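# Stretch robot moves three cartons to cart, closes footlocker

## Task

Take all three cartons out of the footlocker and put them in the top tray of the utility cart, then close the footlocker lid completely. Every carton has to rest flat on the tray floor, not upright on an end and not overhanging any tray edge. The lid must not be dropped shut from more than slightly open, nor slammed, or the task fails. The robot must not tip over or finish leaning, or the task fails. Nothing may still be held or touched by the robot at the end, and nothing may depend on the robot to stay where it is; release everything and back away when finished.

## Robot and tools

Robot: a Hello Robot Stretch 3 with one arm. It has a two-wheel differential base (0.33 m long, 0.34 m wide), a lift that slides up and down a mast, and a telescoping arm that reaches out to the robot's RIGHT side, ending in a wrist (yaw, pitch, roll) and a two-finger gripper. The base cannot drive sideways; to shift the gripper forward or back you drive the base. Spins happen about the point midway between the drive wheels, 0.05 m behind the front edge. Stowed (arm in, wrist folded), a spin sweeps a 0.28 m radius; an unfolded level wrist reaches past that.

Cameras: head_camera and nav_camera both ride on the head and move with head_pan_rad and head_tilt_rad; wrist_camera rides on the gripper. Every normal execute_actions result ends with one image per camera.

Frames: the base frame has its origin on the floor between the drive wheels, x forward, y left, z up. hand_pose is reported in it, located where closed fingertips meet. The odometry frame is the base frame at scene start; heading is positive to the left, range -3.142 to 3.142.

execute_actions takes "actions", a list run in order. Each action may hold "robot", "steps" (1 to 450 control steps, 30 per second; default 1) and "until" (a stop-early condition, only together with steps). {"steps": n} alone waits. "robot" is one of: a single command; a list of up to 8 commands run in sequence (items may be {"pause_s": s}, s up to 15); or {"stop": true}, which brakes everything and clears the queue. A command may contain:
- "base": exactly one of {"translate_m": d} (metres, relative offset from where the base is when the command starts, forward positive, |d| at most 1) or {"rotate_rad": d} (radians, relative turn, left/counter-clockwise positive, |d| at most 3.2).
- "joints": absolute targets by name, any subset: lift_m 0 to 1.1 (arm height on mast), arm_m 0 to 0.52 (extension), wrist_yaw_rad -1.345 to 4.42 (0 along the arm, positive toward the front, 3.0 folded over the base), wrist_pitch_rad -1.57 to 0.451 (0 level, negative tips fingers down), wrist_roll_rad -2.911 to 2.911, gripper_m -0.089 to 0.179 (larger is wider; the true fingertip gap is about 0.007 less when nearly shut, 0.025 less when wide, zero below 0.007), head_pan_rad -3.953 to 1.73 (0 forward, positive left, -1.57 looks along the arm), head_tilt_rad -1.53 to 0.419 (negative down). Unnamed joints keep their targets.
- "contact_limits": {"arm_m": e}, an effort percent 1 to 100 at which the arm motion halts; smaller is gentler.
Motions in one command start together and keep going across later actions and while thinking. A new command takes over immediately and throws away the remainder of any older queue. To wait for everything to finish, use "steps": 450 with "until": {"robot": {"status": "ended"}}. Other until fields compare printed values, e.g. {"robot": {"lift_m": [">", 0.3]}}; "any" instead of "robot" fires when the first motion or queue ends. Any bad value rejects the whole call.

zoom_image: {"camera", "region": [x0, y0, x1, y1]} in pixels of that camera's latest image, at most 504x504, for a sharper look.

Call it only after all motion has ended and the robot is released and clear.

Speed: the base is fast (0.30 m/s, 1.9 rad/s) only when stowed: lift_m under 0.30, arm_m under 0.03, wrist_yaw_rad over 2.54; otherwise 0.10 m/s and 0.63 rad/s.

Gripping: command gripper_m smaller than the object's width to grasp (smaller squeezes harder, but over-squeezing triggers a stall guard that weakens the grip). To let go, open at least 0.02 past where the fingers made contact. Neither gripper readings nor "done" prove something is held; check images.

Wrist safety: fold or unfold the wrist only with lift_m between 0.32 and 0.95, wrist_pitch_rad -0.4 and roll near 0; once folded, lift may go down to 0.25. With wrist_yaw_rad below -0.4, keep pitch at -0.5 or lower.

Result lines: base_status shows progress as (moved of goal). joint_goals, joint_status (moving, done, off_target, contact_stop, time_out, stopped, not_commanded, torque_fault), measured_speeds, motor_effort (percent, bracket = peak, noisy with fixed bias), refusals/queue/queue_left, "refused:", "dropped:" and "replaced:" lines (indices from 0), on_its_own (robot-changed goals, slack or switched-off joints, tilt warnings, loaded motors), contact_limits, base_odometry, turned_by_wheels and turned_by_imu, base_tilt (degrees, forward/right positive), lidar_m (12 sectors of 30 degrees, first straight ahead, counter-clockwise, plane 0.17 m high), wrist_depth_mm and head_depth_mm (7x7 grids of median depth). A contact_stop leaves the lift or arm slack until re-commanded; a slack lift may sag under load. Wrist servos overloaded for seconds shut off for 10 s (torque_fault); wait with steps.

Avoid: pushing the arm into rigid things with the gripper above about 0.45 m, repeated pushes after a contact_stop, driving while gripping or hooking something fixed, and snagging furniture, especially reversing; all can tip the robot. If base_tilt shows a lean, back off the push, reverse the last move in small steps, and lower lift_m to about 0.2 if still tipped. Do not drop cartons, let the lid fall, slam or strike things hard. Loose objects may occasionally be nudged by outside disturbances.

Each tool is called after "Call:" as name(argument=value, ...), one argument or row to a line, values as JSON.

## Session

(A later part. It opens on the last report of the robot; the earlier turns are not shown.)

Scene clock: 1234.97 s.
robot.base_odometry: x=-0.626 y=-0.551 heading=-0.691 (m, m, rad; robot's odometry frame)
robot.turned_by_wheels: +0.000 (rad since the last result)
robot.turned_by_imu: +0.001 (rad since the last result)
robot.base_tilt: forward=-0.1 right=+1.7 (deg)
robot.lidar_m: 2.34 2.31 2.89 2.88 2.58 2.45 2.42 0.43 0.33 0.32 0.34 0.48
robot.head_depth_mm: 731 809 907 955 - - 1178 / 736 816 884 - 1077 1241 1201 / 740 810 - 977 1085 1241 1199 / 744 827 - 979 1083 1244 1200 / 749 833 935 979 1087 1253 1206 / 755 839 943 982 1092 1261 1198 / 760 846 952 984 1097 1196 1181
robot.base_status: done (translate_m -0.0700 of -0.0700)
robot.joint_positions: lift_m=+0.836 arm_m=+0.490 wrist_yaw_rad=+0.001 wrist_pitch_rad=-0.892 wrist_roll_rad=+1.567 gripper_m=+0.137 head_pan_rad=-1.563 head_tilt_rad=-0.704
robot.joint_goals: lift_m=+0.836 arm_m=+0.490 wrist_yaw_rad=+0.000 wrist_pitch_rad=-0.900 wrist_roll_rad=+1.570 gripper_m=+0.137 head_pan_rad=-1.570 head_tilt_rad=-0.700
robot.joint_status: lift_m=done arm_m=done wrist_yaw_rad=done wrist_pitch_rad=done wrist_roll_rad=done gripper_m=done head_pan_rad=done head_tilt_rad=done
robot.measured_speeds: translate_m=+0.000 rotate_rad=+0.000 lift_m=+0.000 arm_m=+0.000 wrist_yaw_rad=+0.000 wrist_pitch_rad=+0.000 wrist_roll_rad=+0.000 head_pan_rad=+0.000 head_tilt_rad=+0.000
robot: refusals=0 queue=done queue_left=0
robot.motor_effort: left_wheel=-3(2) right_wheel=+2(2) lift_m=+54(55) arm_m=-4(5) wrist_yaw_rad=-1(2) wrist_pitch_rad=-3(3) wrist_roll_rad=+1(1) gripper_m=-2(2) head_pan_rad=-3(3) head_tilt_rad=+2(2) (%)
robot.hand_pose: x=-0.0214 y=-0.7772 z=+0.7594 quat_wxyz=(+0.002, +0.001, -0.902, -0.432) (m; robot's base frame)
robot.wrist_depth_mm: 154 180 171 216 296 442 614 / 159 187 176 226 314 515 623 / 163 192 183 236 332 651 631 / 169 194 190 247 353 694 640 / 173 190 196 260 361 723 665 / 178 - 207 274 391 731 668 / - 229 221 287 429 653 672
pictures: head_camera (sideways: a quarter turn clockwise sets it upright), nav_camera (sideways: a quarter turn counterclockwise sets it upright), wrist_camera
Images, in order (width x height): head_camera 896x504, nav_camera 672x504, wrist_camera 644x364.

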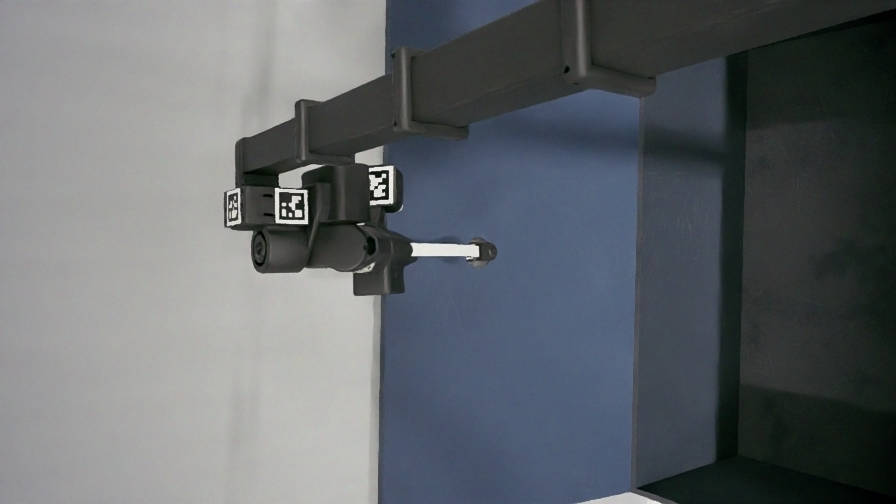

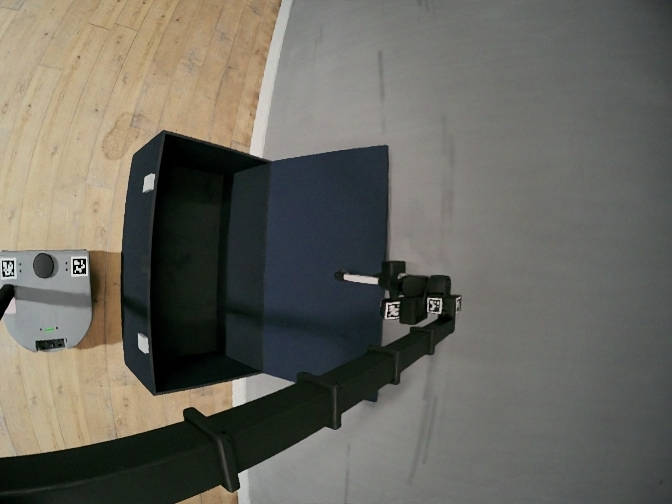

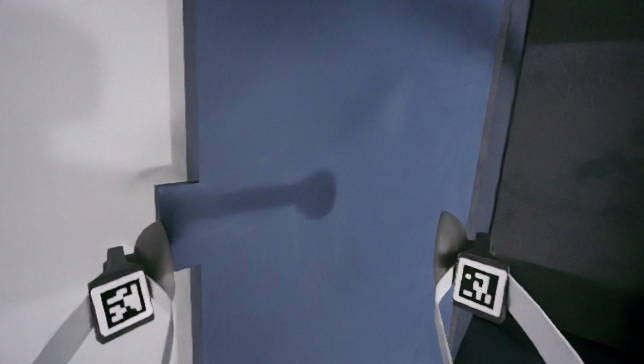

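Call:
execute_actions(
  actions=[
    {"robot":{"joints":{"lift_m":0.855}},"steps":100,"until":{"robot":{"status":"ended"}}},
    {"robot":{"joints":{"arm_m":0.52,"gripper_m":0.155,"wrist_pitch_rad":-0.95}},"steps":100,"until":{"robot":{"status":"ended"}}},
    {"robot":{"joints":{"lift_m":0.815}},"steps":100,"until":{"robot":{"status":"ended"}}},
  ],
)

Scene clock: 1251.07 s.
robot.base_odometry: x=-0.626 y=-0.551 heading=-0.691 (m, m, rad; robot's odometry frame)
robot.turned_by_wheels: +0.000 (rad since the last result)
robot.turned_by_imu: +0.001 (rad since the last result)
robot.base_tilt: forward=+0.0 right=+1.6 (deg)
robot.lidar_m: 2.34 2.31 2.88 2.87 2.59 2.45 2.41 0.43 0.33 0.32 0.34 0.49
robot.head_depth_mm: 730 809 907 965 - - 1181 / 736 816 902 - 1090 1253 1202 / 742 814 - 974 1084 1238 1204 / 744 827 - 980 1083 1243 1198 / 751 832 938 980 1086 1253 1202 / 754 838 943 986 1090 1258 1205 / 758 847 953 986 1096 1195 1180
robot.base_status: done (translate_m -0.0700 of -0.0700)
robot.joint_positions: lift_m=+0.816 arm_m=+0.518 wrist_yaw_rad=+0.001 wrist_pitch_rad=-0.914 wrist_roll_rad=+1.568 gripper_m=+0.155 head_pan_rad=-1.563 head_tilt_rad=-0.704
robot.joint_goals: lift_m=+0.815 arm_m=+0.520 wrist_yaw_rad=+0.000 wrist_pitch_rad=-0.950 wrist_roll_rad=+1.570 gripper_m=+0.155 head_pan_rad=-1.570 head_tilt_rad=-0.700
robot.joint_status: lift_m=done arm_m=done wrist_yaw_rad=done wrist_pitch_rad=done wrist_roll_rad=done gripper_m=done head_pan_rad=done head_tilt_rad=done
robot.measured_speeds: translate_m=+0.000 rotate_rad=+0.000 lift_m=+0.000 arm_m=+0.000 wrist_yaw_rad=+0.000 wrist_pitch_rad=+0.000 wrist_roll_rad=+0.000 head_pan_rad=+0.000 head_tilt_rad=+0.000
robot: refusals=0 queue=done queue_left=0
robot.motor_effort: left_wheel=-2(3) right_wheel=+2(2) lift_m=+17(56) arm_m=+3(4) wrist_yaw_rad=+0(1) wrist_pitch_rad=-15(15) wrist_roll_rad=+0(1) gripper_m=-6(69) head_pan_rad=-3(3) head_tilt_rad=+2(2) (%)
robot.hand_pose: x=-0.0214 y=-0.8000 z=+0.7366 quat_wxyz=(+0.002, +0.001, -0.897, -0.442) (m; robot's base frame)
robot.wrist_depth_mm: 138 155 144 184 255 417 600 / 140 160 149 192 272 438 611 / 144 165 155 200 288 526 624 / 148 167 160 210 307 681 642 / 151 143 165 220 327 706 648 / - 144 171 232 350 - 644 / - 203 179 244 389 640 639
pictures: head_camera (sideways: a quarter turn clockwise sets it upright), nav_camera (sideways: a quarter turn counterclockwise sets it upright), wrist_camera
Images, in order (width x height): head_camera 896x504, nav_camera 672x504, wrist_camera 644x364.

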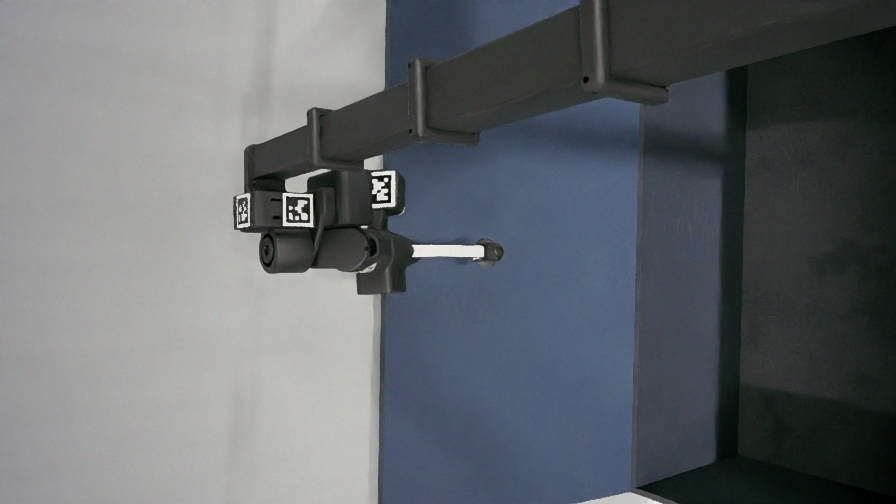

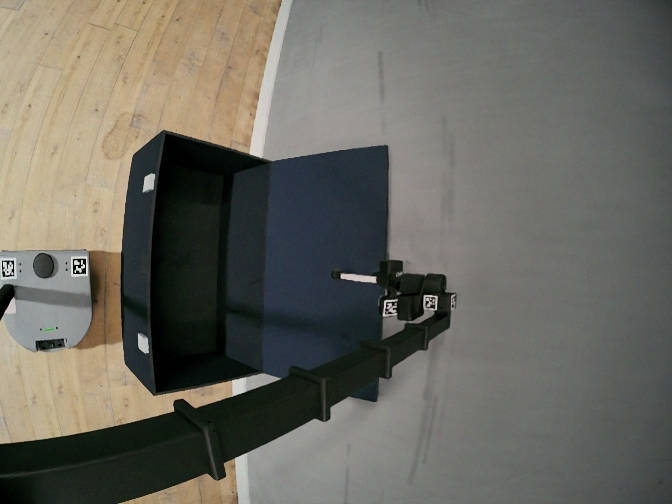

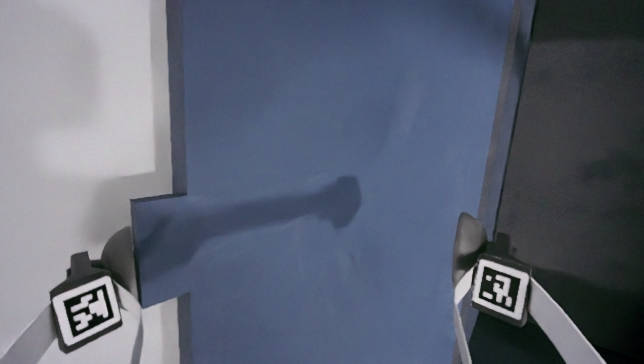

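Pad is now loaded on the tab. Retract.

Call:
execute_actions(
  actions=[
    {"robot":{"joints":{"arm_m":0.49}},"steps":100,"until":{"robot":{"status":"ended"}}},
  ],
)

Scene clock: 1257.67 s.
robot.base_odometry: x=-0.626 y=-0.551 heading=-0.690 (m, m, rad; robot's odometry frame)
robot.turned_by_wheels: +0.000 (rad since the last result)
robot.turned_by_imu: +0.001 (rad since the last result)
robot.base_tilt: forward=+0.0 right=+1.7 (deg)
robot.lidar_m: 2.35 2.31 2.89 2.88 2.58 2.45 2.42 0.43 0.33 0.32 0.34 0.49
robot.head_depth_mm: 732 809 908 939 - - 1178 / 736 813 899 - 1080 1252 1200 / 740 819 - 965 1071 1242 1198 / 745 827 900 969 1077 1245 1201 / 750 831 937 957 1081 1252 1198 / 757 840 943 963 1087 1254 1198 / 758 845 954 965 1088 1197 1178
robot.base_status: done (translate_m -0.0700 of -0.0700)
robot.joint_positions: lift_m=+0.816 arm_m=+0.490 wrist_yaw_rad=+0.004 wrist_pitch_rad=-0.901 wrist_roll_rad=+1.568 gripper_m=+0.155 head_pan_rad=-1.563 head_tilt_rad=-0.704
robot.joint_goals: lift_m=+0.815 arm_m=+0.490 wrist_yaw_rad=+0.000 wrist_pitch_rad=-0.950 wrist_roll_rad=+1.570 gripper_m=+0.155 head_pan_rad=-1.570 head_tilt_rad=-0.700
robot.joint_status: lift_m=done arm_m=done wrist_yaw_rad=done wrist_pitch_rad=done wrist_roll_rad=done gripper_m=done head_pan_rad=done head_tilt_rad=done
robot.measured_speeds: translate_m=+0.000 rotate_rad=+0.000 lift_m=+0.000 arm_m=+0.000 wrist_yaw_rad=+0.000 wrist_pitch_rad=+0.000 wrist_roll_rad=+0.000 head_pan_rad=+0.000 head_tilt_rad=+0.000
robot: refusals=0 queue=done queue_left=0
robot.motor_effort: left_wheel=-1(2) right_wheel=-2(2) lift_m=+18(19) arm_m=-4(1) wrist_yaw_rad=-4(5) wrist_pitch_rad=-20(20) wrist_roll_rad=+0(0) gripper_m=-7(7) head_pan_rad=-3(3) head_tilt_rad=+2(3) (%)
robot.hand_pose: x=-0.0210 y=-0.7753 z=+0.7384 quat_wxyz=(+0.002, +0.002, -0.900, -0.436) (m; robot's base frame)
robot.wrist_depth_mm: 156 171 147 191 272 456 599 / 160 176 152 199 289 545 608 / 164 188 157 207 311 661 625 / 169 190 162 218 332 682 631 / 174 143 169 229 357 706 642 / - 145 175 242 381 - 651 / - 216 182 256 430 669 645
pictures: head_camera (sideways: a quarter turn clockwise sets it upright), nav_camera (sideways: a quarter turn counterclockwise sets it upright), wrist_camera
Images, in order (width x height): head_camera 896x504, nav_camera 672x504, wrist_camera 644x364.

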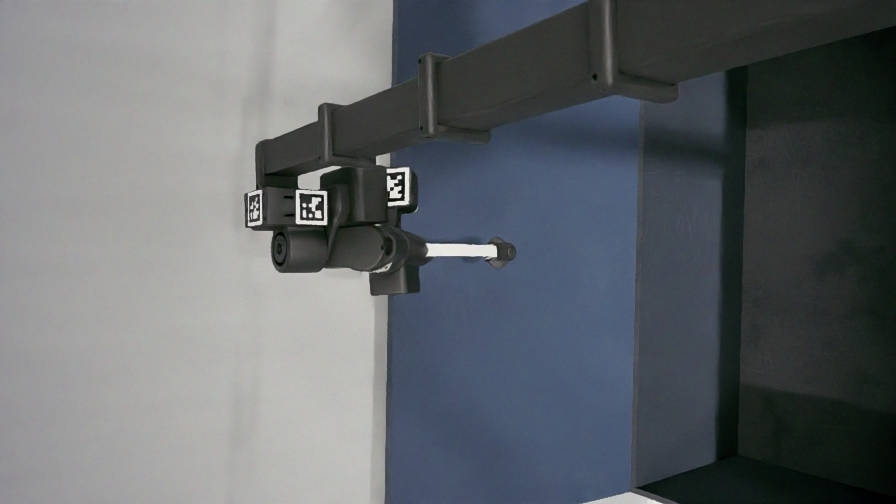

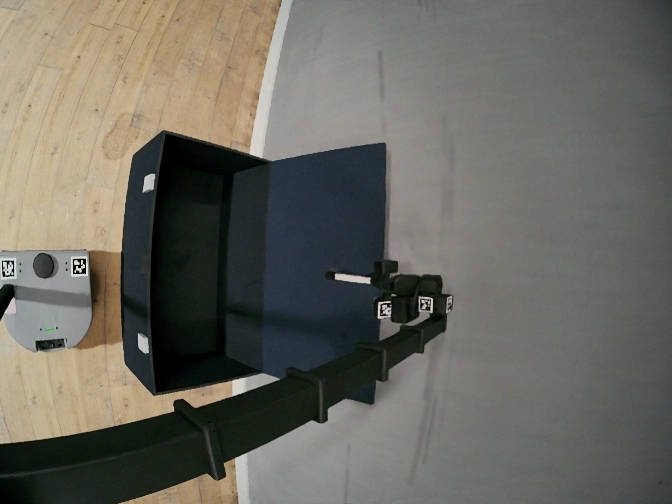

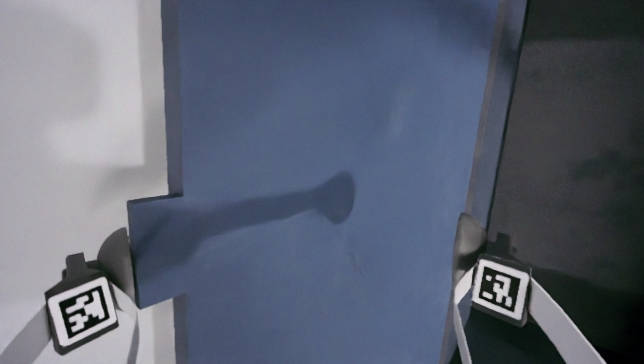

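Call:
execute_actions(
  actions=[
    {"robot":{"joints":{"gripper_m":0.135,"lift_m":0.824}},"steps":60,"until":{"robot":{"status":"ended"}}},
    {"robot":{"joints":{"gripper_m":0.115,"lift_m":0.833}},"steps":60,"until":{"robot":{"status":"ended"}}},
    {"robot":{"joints":{"gripper_m":0.095,"lift_m":0.841}},"steps":60,"until":{"robot":{"status":"ended"}}},
    {"robot":{"joints":{"gripper_m":0.075,"lift_m":0.848}},"steps":60,"until":{"robot":{"status":"ended"}}},
  ],
)

Scene clock: 1269.47 s.
robot.base_odometry: x=-0.626 y=-0.551 heading=-0.690 (m, m, rad; robot's odometry frame)
robot.turned_by_wheels: +0.000 (rad since the last result)
robot.turned_by_imu: +0.001 (rad since the last result)
robot.base_tilt: forward=+0.0 right=+1.7 (deg)
robot.lidar_m: 2.34 2.31 2.88 2.88 2.58 2.45 2.42 0.43 0.33 0.32 0.34 0.49
robot.head_depth_mm: 730 811 904 902 - 1269 1177 / 736 815 881 941 1050 1238 1197 / 739 810 - 926 1054 1245 1201 / 745 819 - 927 1058 1248 1202 / 748 832 936 933 1059 1252 1202 / 757 839 944 934 1065 1261 1200 / 758 845 952 937 1072 1192 1176
robot.base_status: done (translate_m -0.0700 of -0.0700)
robot.joint_positions: lift_m=+0.848 arm_m=+0.490 wrist_yaw_rad=+0.003 wrist_pitch_rad=-0.951 wrist_roll_rad=+1.568 gripper_m=+0.075 head_pan_rad=-1.563 head_tilt_rad=-0.704
robot.joint_goals: lift_m=+0.848 arm_m=+0.490 wrist_yaw_rad=+0.000 wrist_pitch_rad=-0.950 wrist_roll_rad=+1.570 gripper_m=+0.075 head_pan_rad=-1.570 head_tilt_rad=-0.700
robot.joint_status: lift_m=done arm_m=done wrist_yaw_rad=done wrist_pitch_rad=done wrist_roll_rad=done gripper_m=done head_pan_rad=done head_tilt_rad=done
robot.measured_speeds: translate_m=+0.000 rotate_rad=+0.000 lift_m=+0.000 arm_m=+0.000 wrist_yaw_rad=+0.000 wrist_pitch_rad=+0.000 wrist_roll_rad=+0.000 head_pan_rad=+0.000 head_tilt_rad=+0.000
robot: refusals=0 queue=done queue_left=0
robot.motor_effort: left_wheel=-2(2) right_wheel=+1(6) lift_m=+54(54) arm_m=-3(4) wrist_yaw_rad=-3(9) wrist_pitch_rad=+0(21) wrist_roll_rad=+0(0) gripper_m=-1(82) head_pan_rad=-3(3) head_tilt_rad=+2(2) (%)
robot.hand_pose: x=-0.0212 y=-0.7643 z=+0.7635 quat_wxyz=(+0.002, +0.002, -0.889, -0.458) (m; robot's base frame)
robot.wrist_depth_mm: 163 190 227 154 262 670 629 / 166 196 236 162 286 683 636 / 171 205 246 171 308 714 651 / 176 211 254 179 344 736 660 / 181 218 141 189 499 766 666 / 186 218 144 201 - 772 676 / 193 223 274 212 493 681 669
pictures: head_camera (sideways: a quarter turn clockwise sets it upright), nav_camera (sideways: a quarter turn counterclockwise sets it upright), wrist_camera
Images, in order (width x height): head_camera 896x504, nav_camera 672x504, wrist_camera 644x364.

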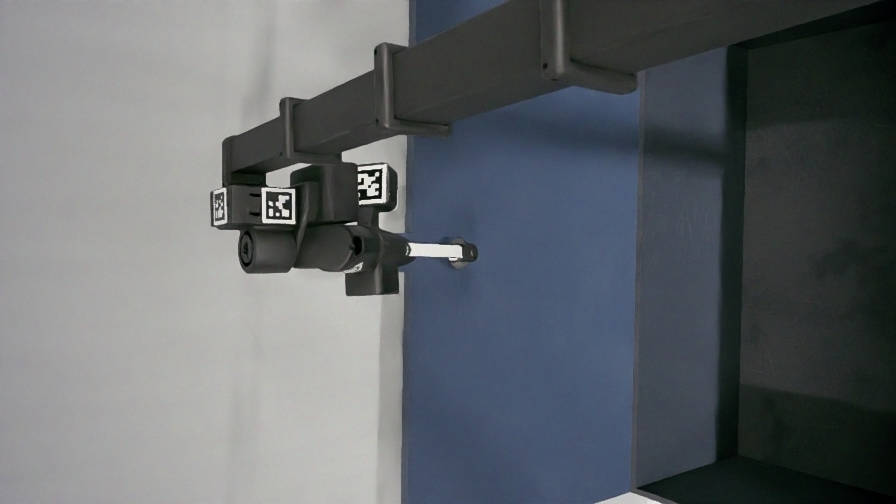

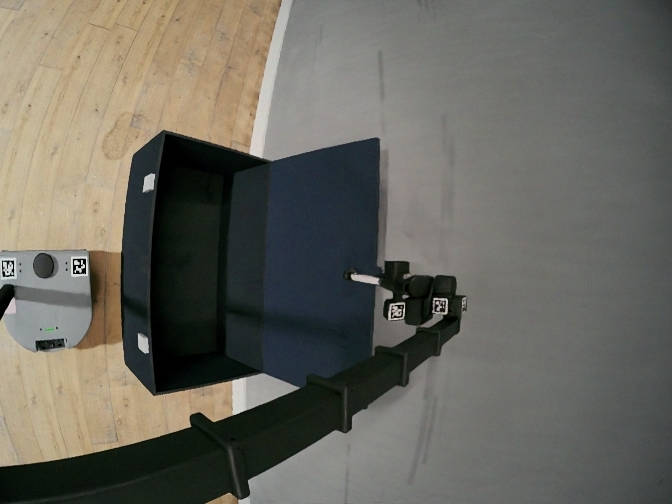

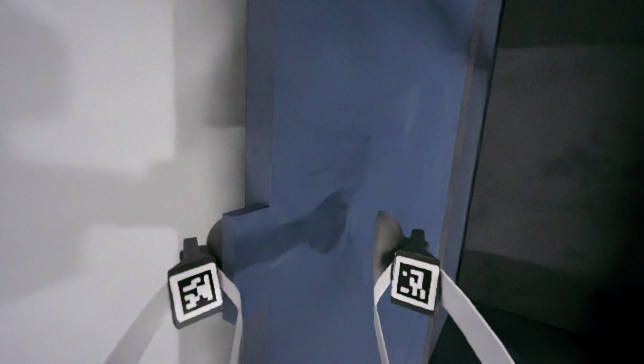

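Call:
execute_actions(
  actions=[
    {"robot":{"joints":{"arm_m":0.475,"lift_m":0.853}},"steps":60,"until":{"robot":{"status":"ended"}}},
    {"robot":{"joints":{"arm_m":0.46,"lift_m":0.856,"gripper_m":0.068}},"steps":60,"until":{"robot":{"status":"ended"}}},
    {"robot":{"joints":{"arm_m":0.445}},"steps":60,"until":{"robot":{"status":"ended"}}},
    {"steps":15},
  ],
)

Scene clock: 1281.43 s.
robot.base_odometry: x=-0.626 y=-0.551 heading=-0.690 (m, m, rad; robot's odometry frame)
robot.turned_by_wheels: +0.000 (rad since the last result)
robot.turned_by_imu: +0.001 (rad since the last result)
robot.base_tilt: forward=+0.0 right=+1.6 (deg)
robot.lidar_m: 2.34 2.31 2.88 2.87 2.58 2.45 2.42 0.43 0.32 0.32 0.34 0.49
robot.head_depth_mm: 732 810 907 - - 1251 1160 / 735 813 - 865 994 1234 1206 / 740 811 - 871 1000 1241 1201 / 746 826 - 872 1003 1251 1198 / 751 833 936 1008 1009 1252 1199 / 753 839 944 1012 1014 1263 1195 / 758 844 949 885 1022 1195 1175
robot.base_status: done (translate_m -0.0700 of -0.0700)
robot.joint_positions: lift_m=+0.855 arm_m=+0.445 wrist_yaw_rad=+0.003 wrist_pitch_rad=-0.967 wrist_roll_rad=+1.569 gripper_m=+0.068 head_pan_rad=-1.563 head_tilt_rad=-0.704
robot.joint_goals: lift_m=+0.856 arm_m=+0.445 wrist_yaw_rad=+0.000 wrist_pitch_rad=-0.950 wrist_roll_rad=+1.570 gripper_m=+0.068 head_pan_rad=-1.570 head_tilt_rad=-0.700
robot.joint_status: lift_m=done arm_m=done wrist_yaw_rad=done wrist_pitch_rad=done wrist_roll_rad=done gripper_m=done head_pan_rad=done head_tilt_rad=done
robot.measured_speeds: translate_m=+0.000 rotate_rad=+0.000 lift_m=+0.000 arm_m=+0.000 wrist_yaw_rad=+0.000 wrist_pitch_rad=+0.000 wrist_roll_rad=+0.000 head_pan_rad=+0.000 head_tilt_rad=+0.000
robot: refusals=0 queue=done queue_left=0
robot.motor_effort: left_wheel=-2(3) right_wheel=+1(2) lift_m=+56(56) arm_m=-3(4) wrist_yaw_rad=-3(4) wrist_pitch_rad=+7(12) wrist_roll_rad=+0(0) gripper_m=-1(37) head_pan_rad=-4(3) head_tilt_rad=+2(2) (%)
robot.hand_pose: x=-0.0212 y=-0.7158 z=+0.7695 quat_wxyz=(+0.002, +0.001, -0.885, -0.465) (m; robot's base frame)
robot.wrist_depth_mm: 198 236 304 385 219 698 632 / 202 242 318 405 268 720 642 / 206 251 333 412 347 743 653 / 213 260 347 429 492 731 664 / 219 269 374 452 689 782 681 / 226 272 438 477 - 785 691 / 232 275 399 178 632 709 673
pictures: head_camera (sideways: a quarter turn clockwise sets it upright), nav_camera (sideways: a quarter turn counterclockwise sets it upright), wrist_camera
Images, in order (width x height): head_camera 896x504, nav_camera 672x504, wrist_camera 644x364.

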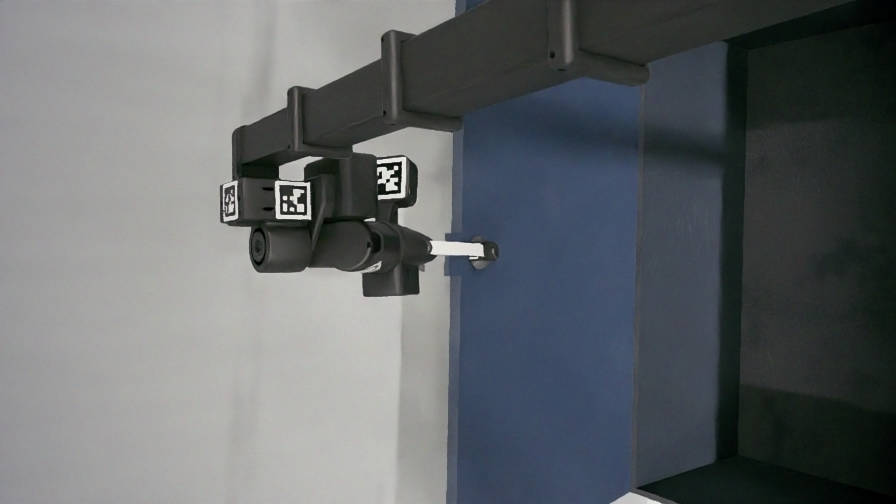

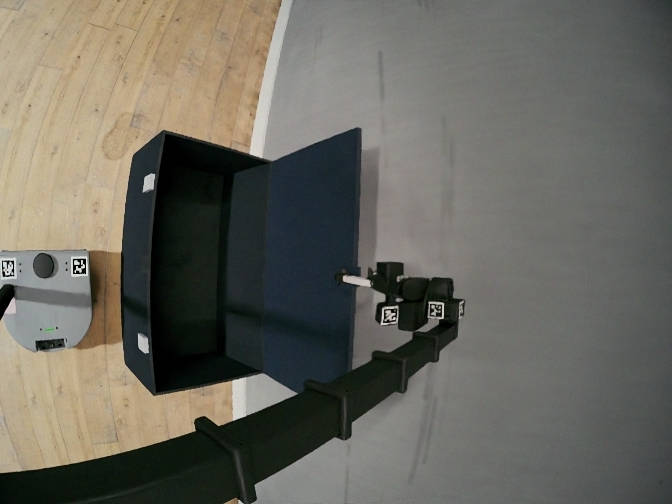

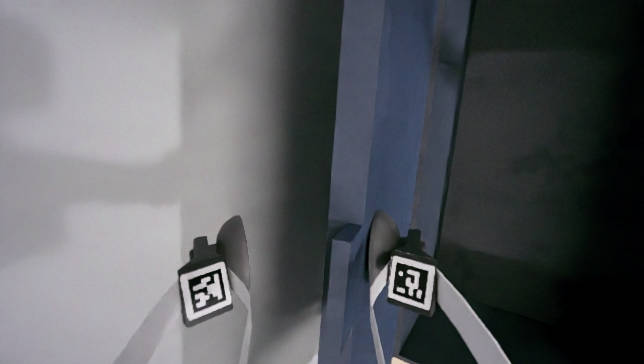

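Call:
execute_actions(
  actions=[
    {"robot":{"joints":{"gripper_m":0.095,"wrist_pitch_rad":-0.9}},"steps":60,"until":{"robot":{"status":"ended"}}},
    {"robot":{"joints":{"gripper_m":0.12,"arm_m":0.42}},"steps":60,"until":{"robot":{"status":"ended"}}},
    {"robot":{"joints":{"arm_m":0.361,"lift_m":0.846}},"steps":60,"until":{"robot":{"status":"ended"}}},
    {"robot":{"joints":{"arm_m":0.31,"lift_m":0.823}},"steps":60,"until":{"robot":{"status":"ended"}}},
  ],
)

Scene clock: 1294.50 s.
robot.base_odometry: x=-0.626 y=-0.551 heading=-0.690 (m, m, rad; robot's odometry frame)
robot.turned_by_wheels: +0.000 (rad since the last result)
robot.turned_by_imu: +0.002 (rad since the last result)
robot.base_tilt: forward=+0.0 right=+1.6 (deg)
robot.lidar_m: 2.34 2.31 2.89 2.88 2.57 2.45 2.42 0.43 0.33 0.32 0.34 0.49
robot.head_depth_mm: 732 811 905 1016 - - 1182 / 738 816 901 - 1034 1233 1201 / 741 819 902 - 1060 1243 1200 / 746 827 927 - 1073 1250 1196 / 749 832 936 1066 1097 1257 1199 / 755 840 945 1082 1126 1260 1198 / 760 845 951 1089 1150 1197 1176
robot.base_status: done (translate_m -0.0700 of -0.0700)
robot.joint_positions: lift_m=+0.823 arm_m=+0.310 wrist_yaw_rad=+0.002 wrist_pitch_rad=-0.929 wrist_roll_rad=+1.569 gripper_m=+0.120 head_pan_rad=-1.563 head_tilt_rad=-0.704
robot.joint_goals: lift_m=+0.823 arm_m=+0.310 wrist_yaw_rad=+0.000 wrist_pitch_rad=-0.900 wrist_roll_rad=+1.570 gripper_m=+0.120 head_pan_rad=-1.570 head_tilt_rad=-0.700
robot.joint_status: lift_m=done arm_m=done wrist_yaw_rad=done wrist_pitch_rad=done wrist_roll_rad=done gripper_m=done head_pan_rad=done head_tilt_rad=done
robot.measured_speeds: translate_m=+0.000 rotate_rad=+0.000 lift_m=+0.000 arm_m=+0.000 wrist_yaw_rad=+0.000 wrist_pitch_rad=+0.000 wrist_roll_rad=+0.000 head_pan_rad=+0.000 head_tilt_rad=+0.000
robot: refusals=0 queue=done queue_left=0
robot.motor_effort: left_wheel=-3(3) right_wheel=+1(1) lift_m=+26(57) arm_m=-3(4) wrist_yaw_rad=-3(3) wrist_pitch_rad=+12(11) wrist_roll_rad=+0(0) gripper_m=-3(78) head_pan_rad=-3(2) head_tilt_rad=+1(2) (%)
robot.hand_pose: x=-0.0212 y=-0.5890 z=+0.7423 quat_wxyz=(+0.002, +0.001, -0.894, -0.448) (m; robot's base frame)
robot.wrist_depth_mm: 293 349 440 579 157 674 600 / 299 358 463 619 150 690 613 / 310 369 479 633 176 720 629 / 318 383 504 655 167 717 648 / 326 384 536 694 155 729 649 / 336 376 566 731 157 733 641 / 343 447 593 727 171 682 572
pictures: head_camera (sideways: a quarter turn clockwise sets it upright), nav_camera (sideways: a quarter turn counterclockwise sets it upright), wrist_camera
Images, in order (width x height): head_camera 896x504, nav_camera 672x504, wrist_camera 644x364.

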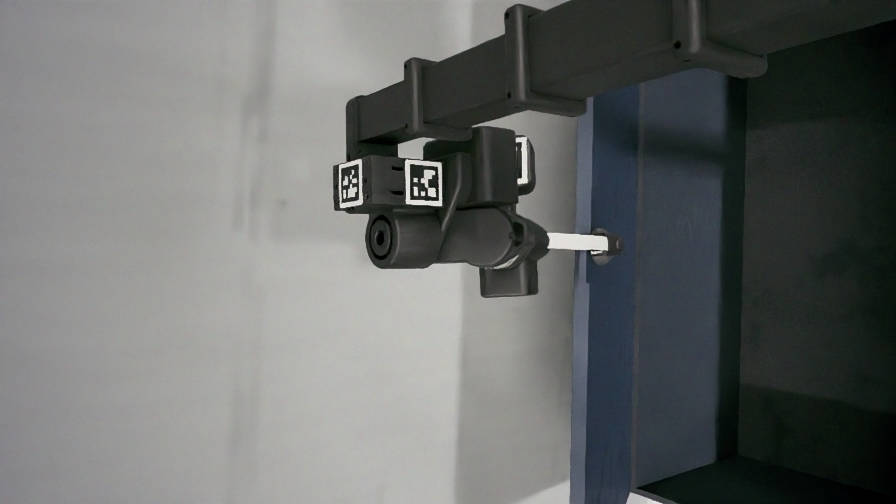

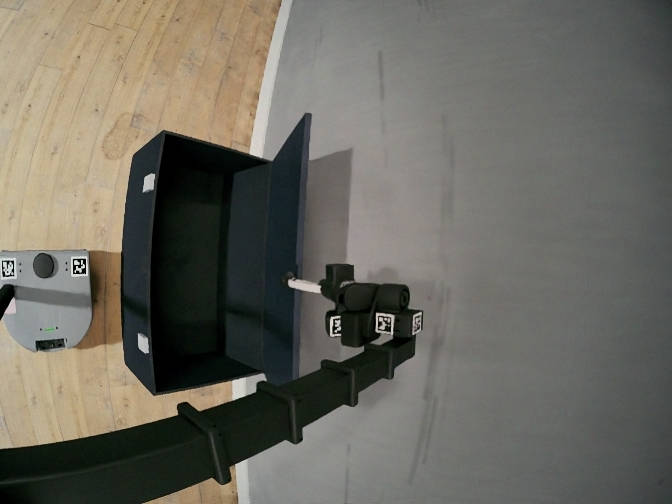

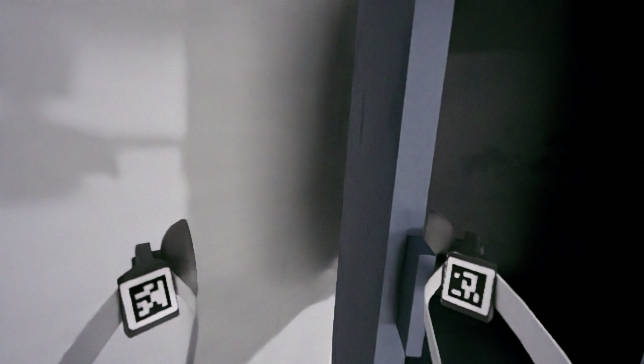

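Call:
execute_actions(
  actions=[
    {"robot":{"base":{"translate_m":0.01},"joints":{"arm_m":0.261,"lift_m":0.793,"head_tilt_rad":-1.0}},"steps":60,"until":{"robot":{"status":"ended"}}},
    {"robot":{"joints":{"arm_m":0.228,"lift_m":0.752}},"steps":60,"until":{"robot":{"status":"ended"}}},
    {"robot":{"joints":{"arm_m":0.192,"lift_m":0.714}},"steps":60,"until":{"robot":{"status":"ended"}}},
    {"robot":{"joints":{"arm_m":0.158,"lift_m":0.667}},"steps":60,"until":{"robot":{"status":"ended"}}},
  ],
)

Scene clock: 1311.53 s.
robot.base_odometry: x=-0.618 y=-0.558 heading=-0.690 (m, m, rad; robot's odometry frame)
robot.turned_by_wheels: +0.000 (rad since the last result)
robot.turned_by_imu: +0.002 (rad since the last result)
robot.base_tilt: forward=+0.0 right=+1.7 (deg)
robot.lidar_m: 2.33 2.30 2.89 2.88 2.58 2.46 2.43 0.43 0.33 0.32 0.34 0.49
robot.head_depth_mm: 801 933 1111 1076 868 1073 - / 808 939 1124 1265 - 1210 1136 / 813 950 1135 1278 1311 1187 1145 / 819 957 1147 1121 1289 1179 1143 / 827 963 1160 1052 856 1125 1119 / 832 974 1169 1045 1291 1140 1117 / 838 983 1187 1042 1124 1149 1114
robot.base_status: done (translate_m +0.0100 of +0.0100)
robot.joint_positions: lift_m=+0.667 arm_m=+0.158 wrist_yaw_rad=+0.001 wrist_pitch_rad=-0.957 wrist_roll_rad=+1.577 gripper_m=+0.120 head_pan_rad=-1.563 head_tilt_rad=-0.988
robot.joint_goals: lift_m=+0.667 arm_m=+0.158 wrist_yaw_rad=+0.000 wrist_pitch_rad=-0.900 wrist_roll_rad=+1.570 gripper_m=+0.120 head_pan_rad=-1.570 head_tilt_rad=-1.000
robot.joint_status: lift_m=done arm_m=done wrist_yaw_rad=done wrist_pitch_rad=done wrist_roll_rad=done gripper_m=done head_pan_rad=done head_tilt_rad=done
robot.measured_speeds: translate_m=+0.000 rotate_rad=+0.000 lift_m=+0.000 arm_m=+0.000 wrist_yaw_rad=+0.000 wrist_pitch_rad=+0.000 wrist_roll_rad=+0.000 head_pan_rad=+0.000 head_tilt_rad=+0.000
robot: refusals=0 queue=done queue_left=0
robot.motor_effort: left_wheel=-2(5) right_wheel=-1(9) lift_m=+28(26) arm_m=-2(4) wrist_yaw_rad=-1(3) wrist_pitch_rad=+23(32) wrist_roll_rad=-2(3) gripper_m=-6(8) head_pan_rad=-3(3) head_tilt_rad=-6(23) (%)
robot.hand_pose: x=-0.0213 y=-0.4309 z=+0.5827 quat_wxyz=(-0.002, -0.001, -0.888, -0.461) (m; robot's base frame)
robot.wrist_depth_mm: 404 486 387 192 135 553 500 / 415 513 397 194 144 575 515 / 428 522 412 199 145 577 530 / 445 543 426 202 155 597 537 / 451 543 445 205 151 594 548 / 463 536 430 210 150 604 558 / 471 629 470 214 163 633 572
pictures: head_camera (sideways: a quarter turn clockwise sets it upright), nav_camera (sideways: a quarter turn counterclockwise sets it upright), wrist_camera
Images, in order (width x height): head_camera 896x504, nav_camera 672x504, wrist_camera 644x364.

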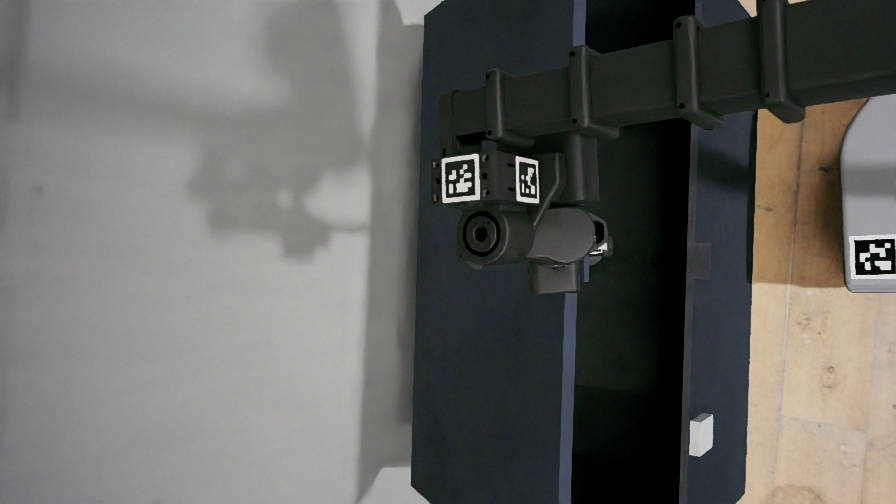

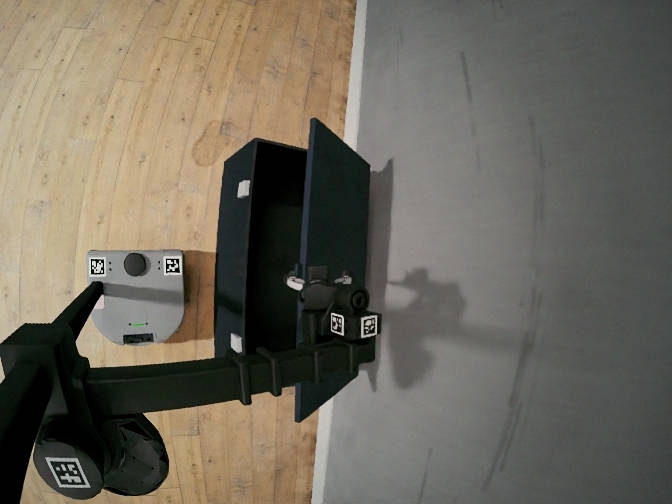

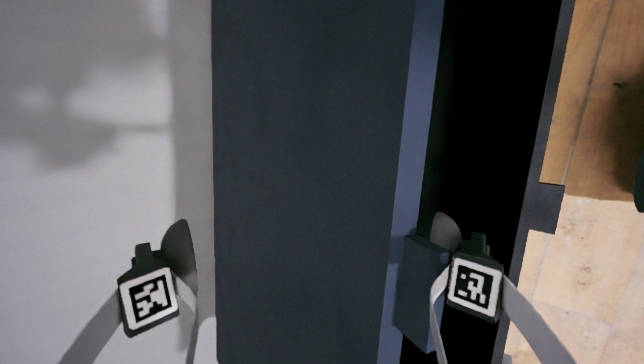

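Call:
execute_actions(
  actions=[
    {"robot":{"base":{"translate_m":0.01},"joints":{"arm_m":0.127,"lift_m":0.622,"head_tilt_rad":-1.15}},"steps":60,"until":{"robot":{"status":"ended"}}},
    {"robot":{"joints":{"arm_m":0.107,"lift_m":0.571}},"steps":60,"until":{"robot":{"status":"ended"}}},
    {"robot":{"joints":{"arm_m":0.095,"lift_m":0.53}},"steps":60,"until":{"robot":{"status":"ended"}}},
    {"robot":{"joints":{"arm_m":0.089,"lift_m":0.496}},"steps":60,"until":{"robot":{"status":"ended"}}},
  ],
)

Scene clock: 1329.70 s.
robot.base_odometry: x=-0.611 y=-0.564 heading=-0.690 (m, m, rad; robot's odometry frame)
robot.turned_by_wheels: +0.000 (rad since the last result)
robot.turned_by_imu: +0.002 (rad since the last result)
robot.base_tilt: forward=+0.0 right=+1.6 (deg)
robot.lidar_m: 2.32 2.30 2.88 2.88 2.58 2.47 2.44 0.43 0.33 0.32 0.34 0.49
robot.head_depth_mm: 878 1050 1144 993 986 1194 1113 / 882 1060 1141 991 939 - - / 889 1068 1134 989 - 1219 - / 897 1080 1130 989 1021 1214 - / 903 1090 1128 984 956 1191 1103 / 911 1101 1125 981 1001 1193 1103 / 918 1114 1121 979 1060 1186 1100
robot.base_status: done (translate_m +0.0100 of +0.0100)
robot.joint_positions: lift_m=+0.496 arm_m=+0.089 wrist_yaw_rad=+0.002 wrist_pitch_rad=-0.926 wrist_roll_rad=+1.572 gripper_m=+0.120 head_pan_rad=-1.563 head_tilt_rad=-1.136
robot.joint_goals: lift_m=+0.496 arm_m=+0.089 wrist_yaw_rad=+0.000 wrist_pitch_rad=-0.900 wrist_roll_rad=+1.570 gripper_m=+0.120 head_pan_rad=-1.570 head_tilt_rad=-1.150
robot.joint_status: lift_m=done arm_m=done wrist_yaw_rad=done wrist_pitch_rad=done wrist_roll_rad=done gripper_m=done head_pan_rad=done head_tilt_rad=done
robot.measured_speeds: translate_m=+0.000 rotate_rad=+0.000 lift_m=+0.000 arm_m=+0.000 wrist_yaw_rad=+0.000 wrist_pitch_rad=+0.000 wrist_roll_rad=+0.000 head_pan_rad=+0.000 head_tilt_rad=+0.000
robot: refusals=0 queue=done queue_left=0
robot.motor_effort: left_wheel=-3(6) right_wheel=+0(13) lift_m=+29(32) arm_m=-3(5) wrist_yaw_rad=-2(2) wrist_pitch_rad=+11(23) wrist_roll_rad=-1(2) gripper_m=-3(6) head_pan_rad=-3(3) head_tilt_rad=-6(17) (%)
robot.hand_pose: x=-0.0213 y=-0.3688 z=+0.4156 quat_wxyz=(+0.000, +0.000, -0.895, -0.447) (m; robot's base frame)
robot.wrist_depth_mm: 438 284 198 152 133 320 389 / 456 298 204 155 137 406 395 / 477 314 211 160 143 437 405 / 491 329 218 164 199 450 416 / 505 374 224 168 146 465 423 / 515 507 229 172 150 467 428 / 517 368 242 178 225 509 434
pictures: head_camera (sideways: a quarter turn clockwise sets it upright), nav_camera (sideways: a quarter turn counterclockwise sets it upright), wrist_camera
Images, in order (width x height): head_camera 896x504, nav_camera 672x504, wrist_camera 644x364.

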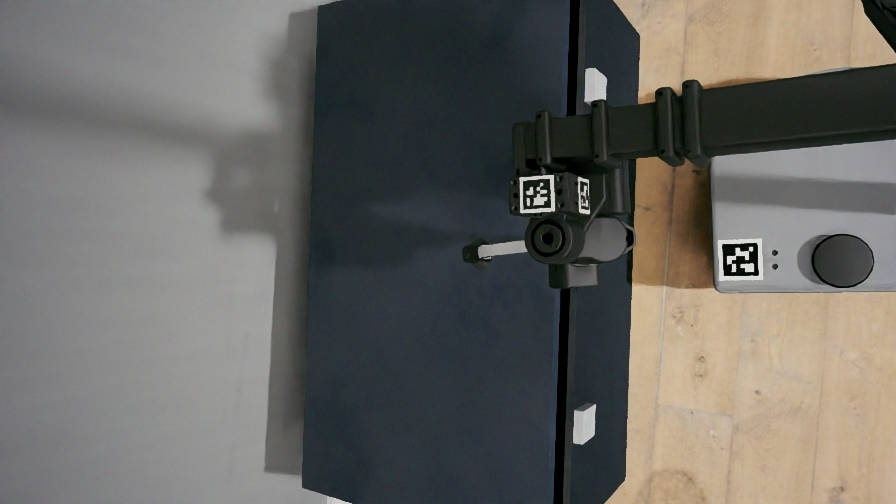

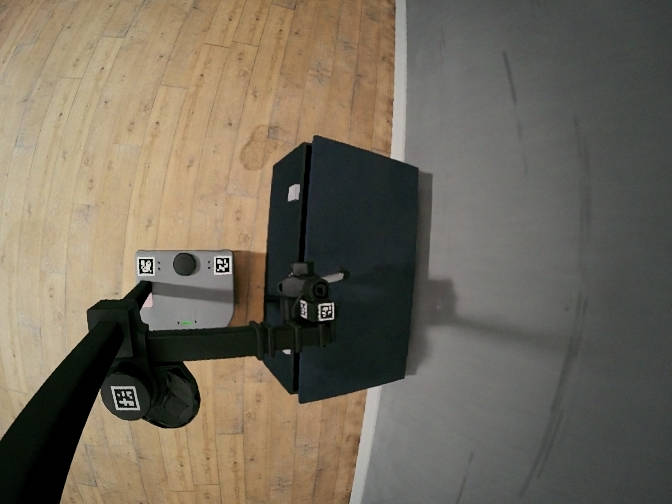

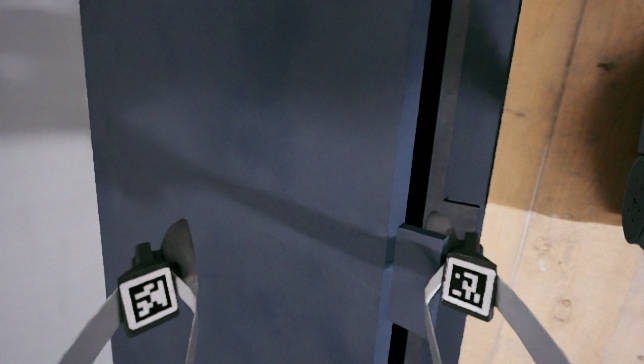

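Call:
execute_actions(
  actions=[
    {"robot":{"joints":{"arm_m":0.08,"lift_m":0.478}},"steps":60,"until":{"robot":{"status":"ended"}}},
    {"robot":{"joints":{"arm_m":0.075,"lift_m":0.465}},"steps":60,"until":{"robot":{"status":"ended"}}},
  ],
)

Scene clock: 1336.90 s.
robot.base_odometry: x=-0.611 y=-0.564 heading=-0.690 (m, m, rad; robot's odometry frame)
robot.turned_by_wheels: +0.000 (rad since the last result)
robot.turned_by_imu: +0.001 (rad since the last result)
robot.base_tilt: forward=+0.0 right=+1.6 (deg)
robot.lidar_m: 2.32 2.29 2.88 2.88 2.58 2.47 2.44 0.43 0.33 0.32 0.34 0.49
robot.head_depth_mm: 874 1051 1137 1015 953 1201 1119 / 884 1060 1136 1015 951 1210 - / 888 1071 1135 1013 - 1208 - / 896 1081 1133 1011 946 1210 - / 906 1090 1128 1004 955 1188 1106 / 913 1103 1127 1007 960 1194 1103 / 921 1114 1125 1004 975 1187 1098
robot.base_status: done (translate_m +0.0100 of +0.0100)
robot.joint_positions: lift_m=+0.469 arm_m=+0.075 wrist_yaw_rad=+0.001 wrist_pitch_rad=-0.924 wrist_roll_rad=+1.573 gripper_m=+0.120 head_pan_rad=-1.563 head_tilt_rad=-1.136
robot.joint_goals: lift_m=+0.469 arm_m=+0.075 wrist_yaw_rad=+0.000 wrist_pitch_rad=-0.900 wrist_roll_rad=+1.570 gripper_m=+0.120 head_pan_rad=-1.570 head_tilt_rad=-1.150
robot.joint_status: lift_m=contact_stop arm_m=done wrist_yaw_rad=done wrist_pitch_rad=done wrist_roll_rad=done gripper_m=done head_pan_rad=done head_tilt_rad=done
robot.measured_speeds: translate_m=+0.000 rotate_rad=+0.000 lift_m=+0.000 arm_m=+0.000 wrist_yaw_rad=+0.000 wrist_pitch_rad=+0.000 wrist_roll_rad=+0.000 head_pan_rad=+0.000 head_tilt_rad=+0.000
robot: refusals=0 queue=dropped queue_left=0
robot.on_its_own: lift_m is slack since a contact_stop, until your next command for it
robot.motor_effort: left_wheel=-3(2) right_wheel=+1(4) lift_m=+40(43) arm_m=+0(2) wrist_yaw_rad=-2(2) wrist_pitch_rad=+10(11) wrist_roll_rad=-1(1) gripper_m=-2(4) head_pan_rad=-3(3) head_tilt_rad=-5(6) (%)
robot.hand_pose: x=-0.0213 y=-0.3550 z=+0.3885 quat_wxyz=(+0.000, +0.000, -0.895, -0.446) (m; robot's base frame)
robot.wrist_depth_mm: 399 258 193 154 165 396 368 / 440 270 200 158 172 408 377 / 456 282 207 162 183 422 385 / 475 295 213 167 188 437 396 / 500 328 219 172 157 449 404 / 509 388 225 177 160 452 407 / 534 334 237 182 244 491 412
pictures: head_camera (sideways: a quarter turn clockwise sets it upright), nav_camera (sideways: a quarter turn counterclockwise sets it upright), wrist_camera
Images, in order (width x height): head_camera 896x504, nav_camera 672x504, wrist_camera 644x364.

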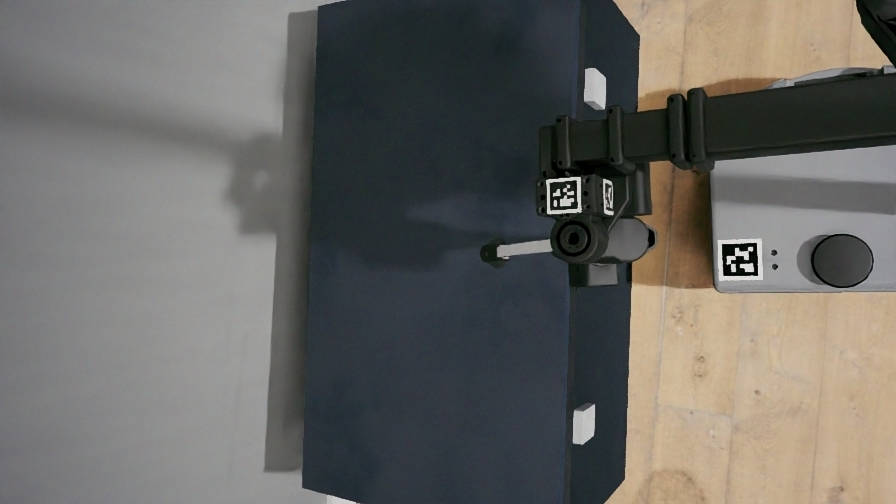

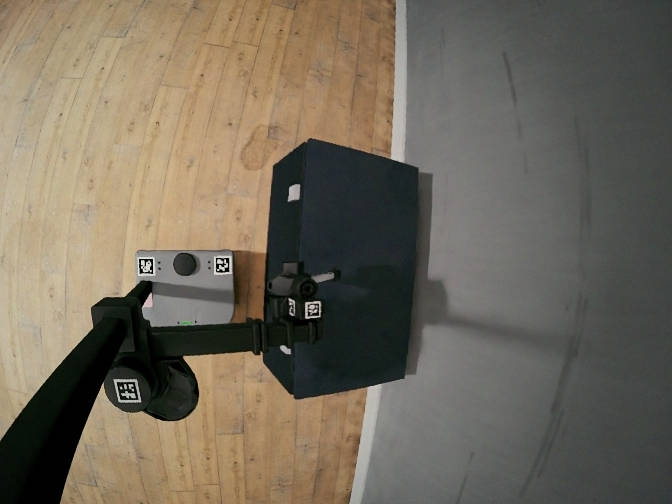

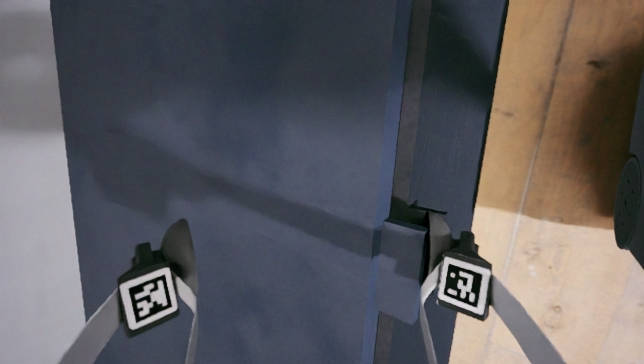

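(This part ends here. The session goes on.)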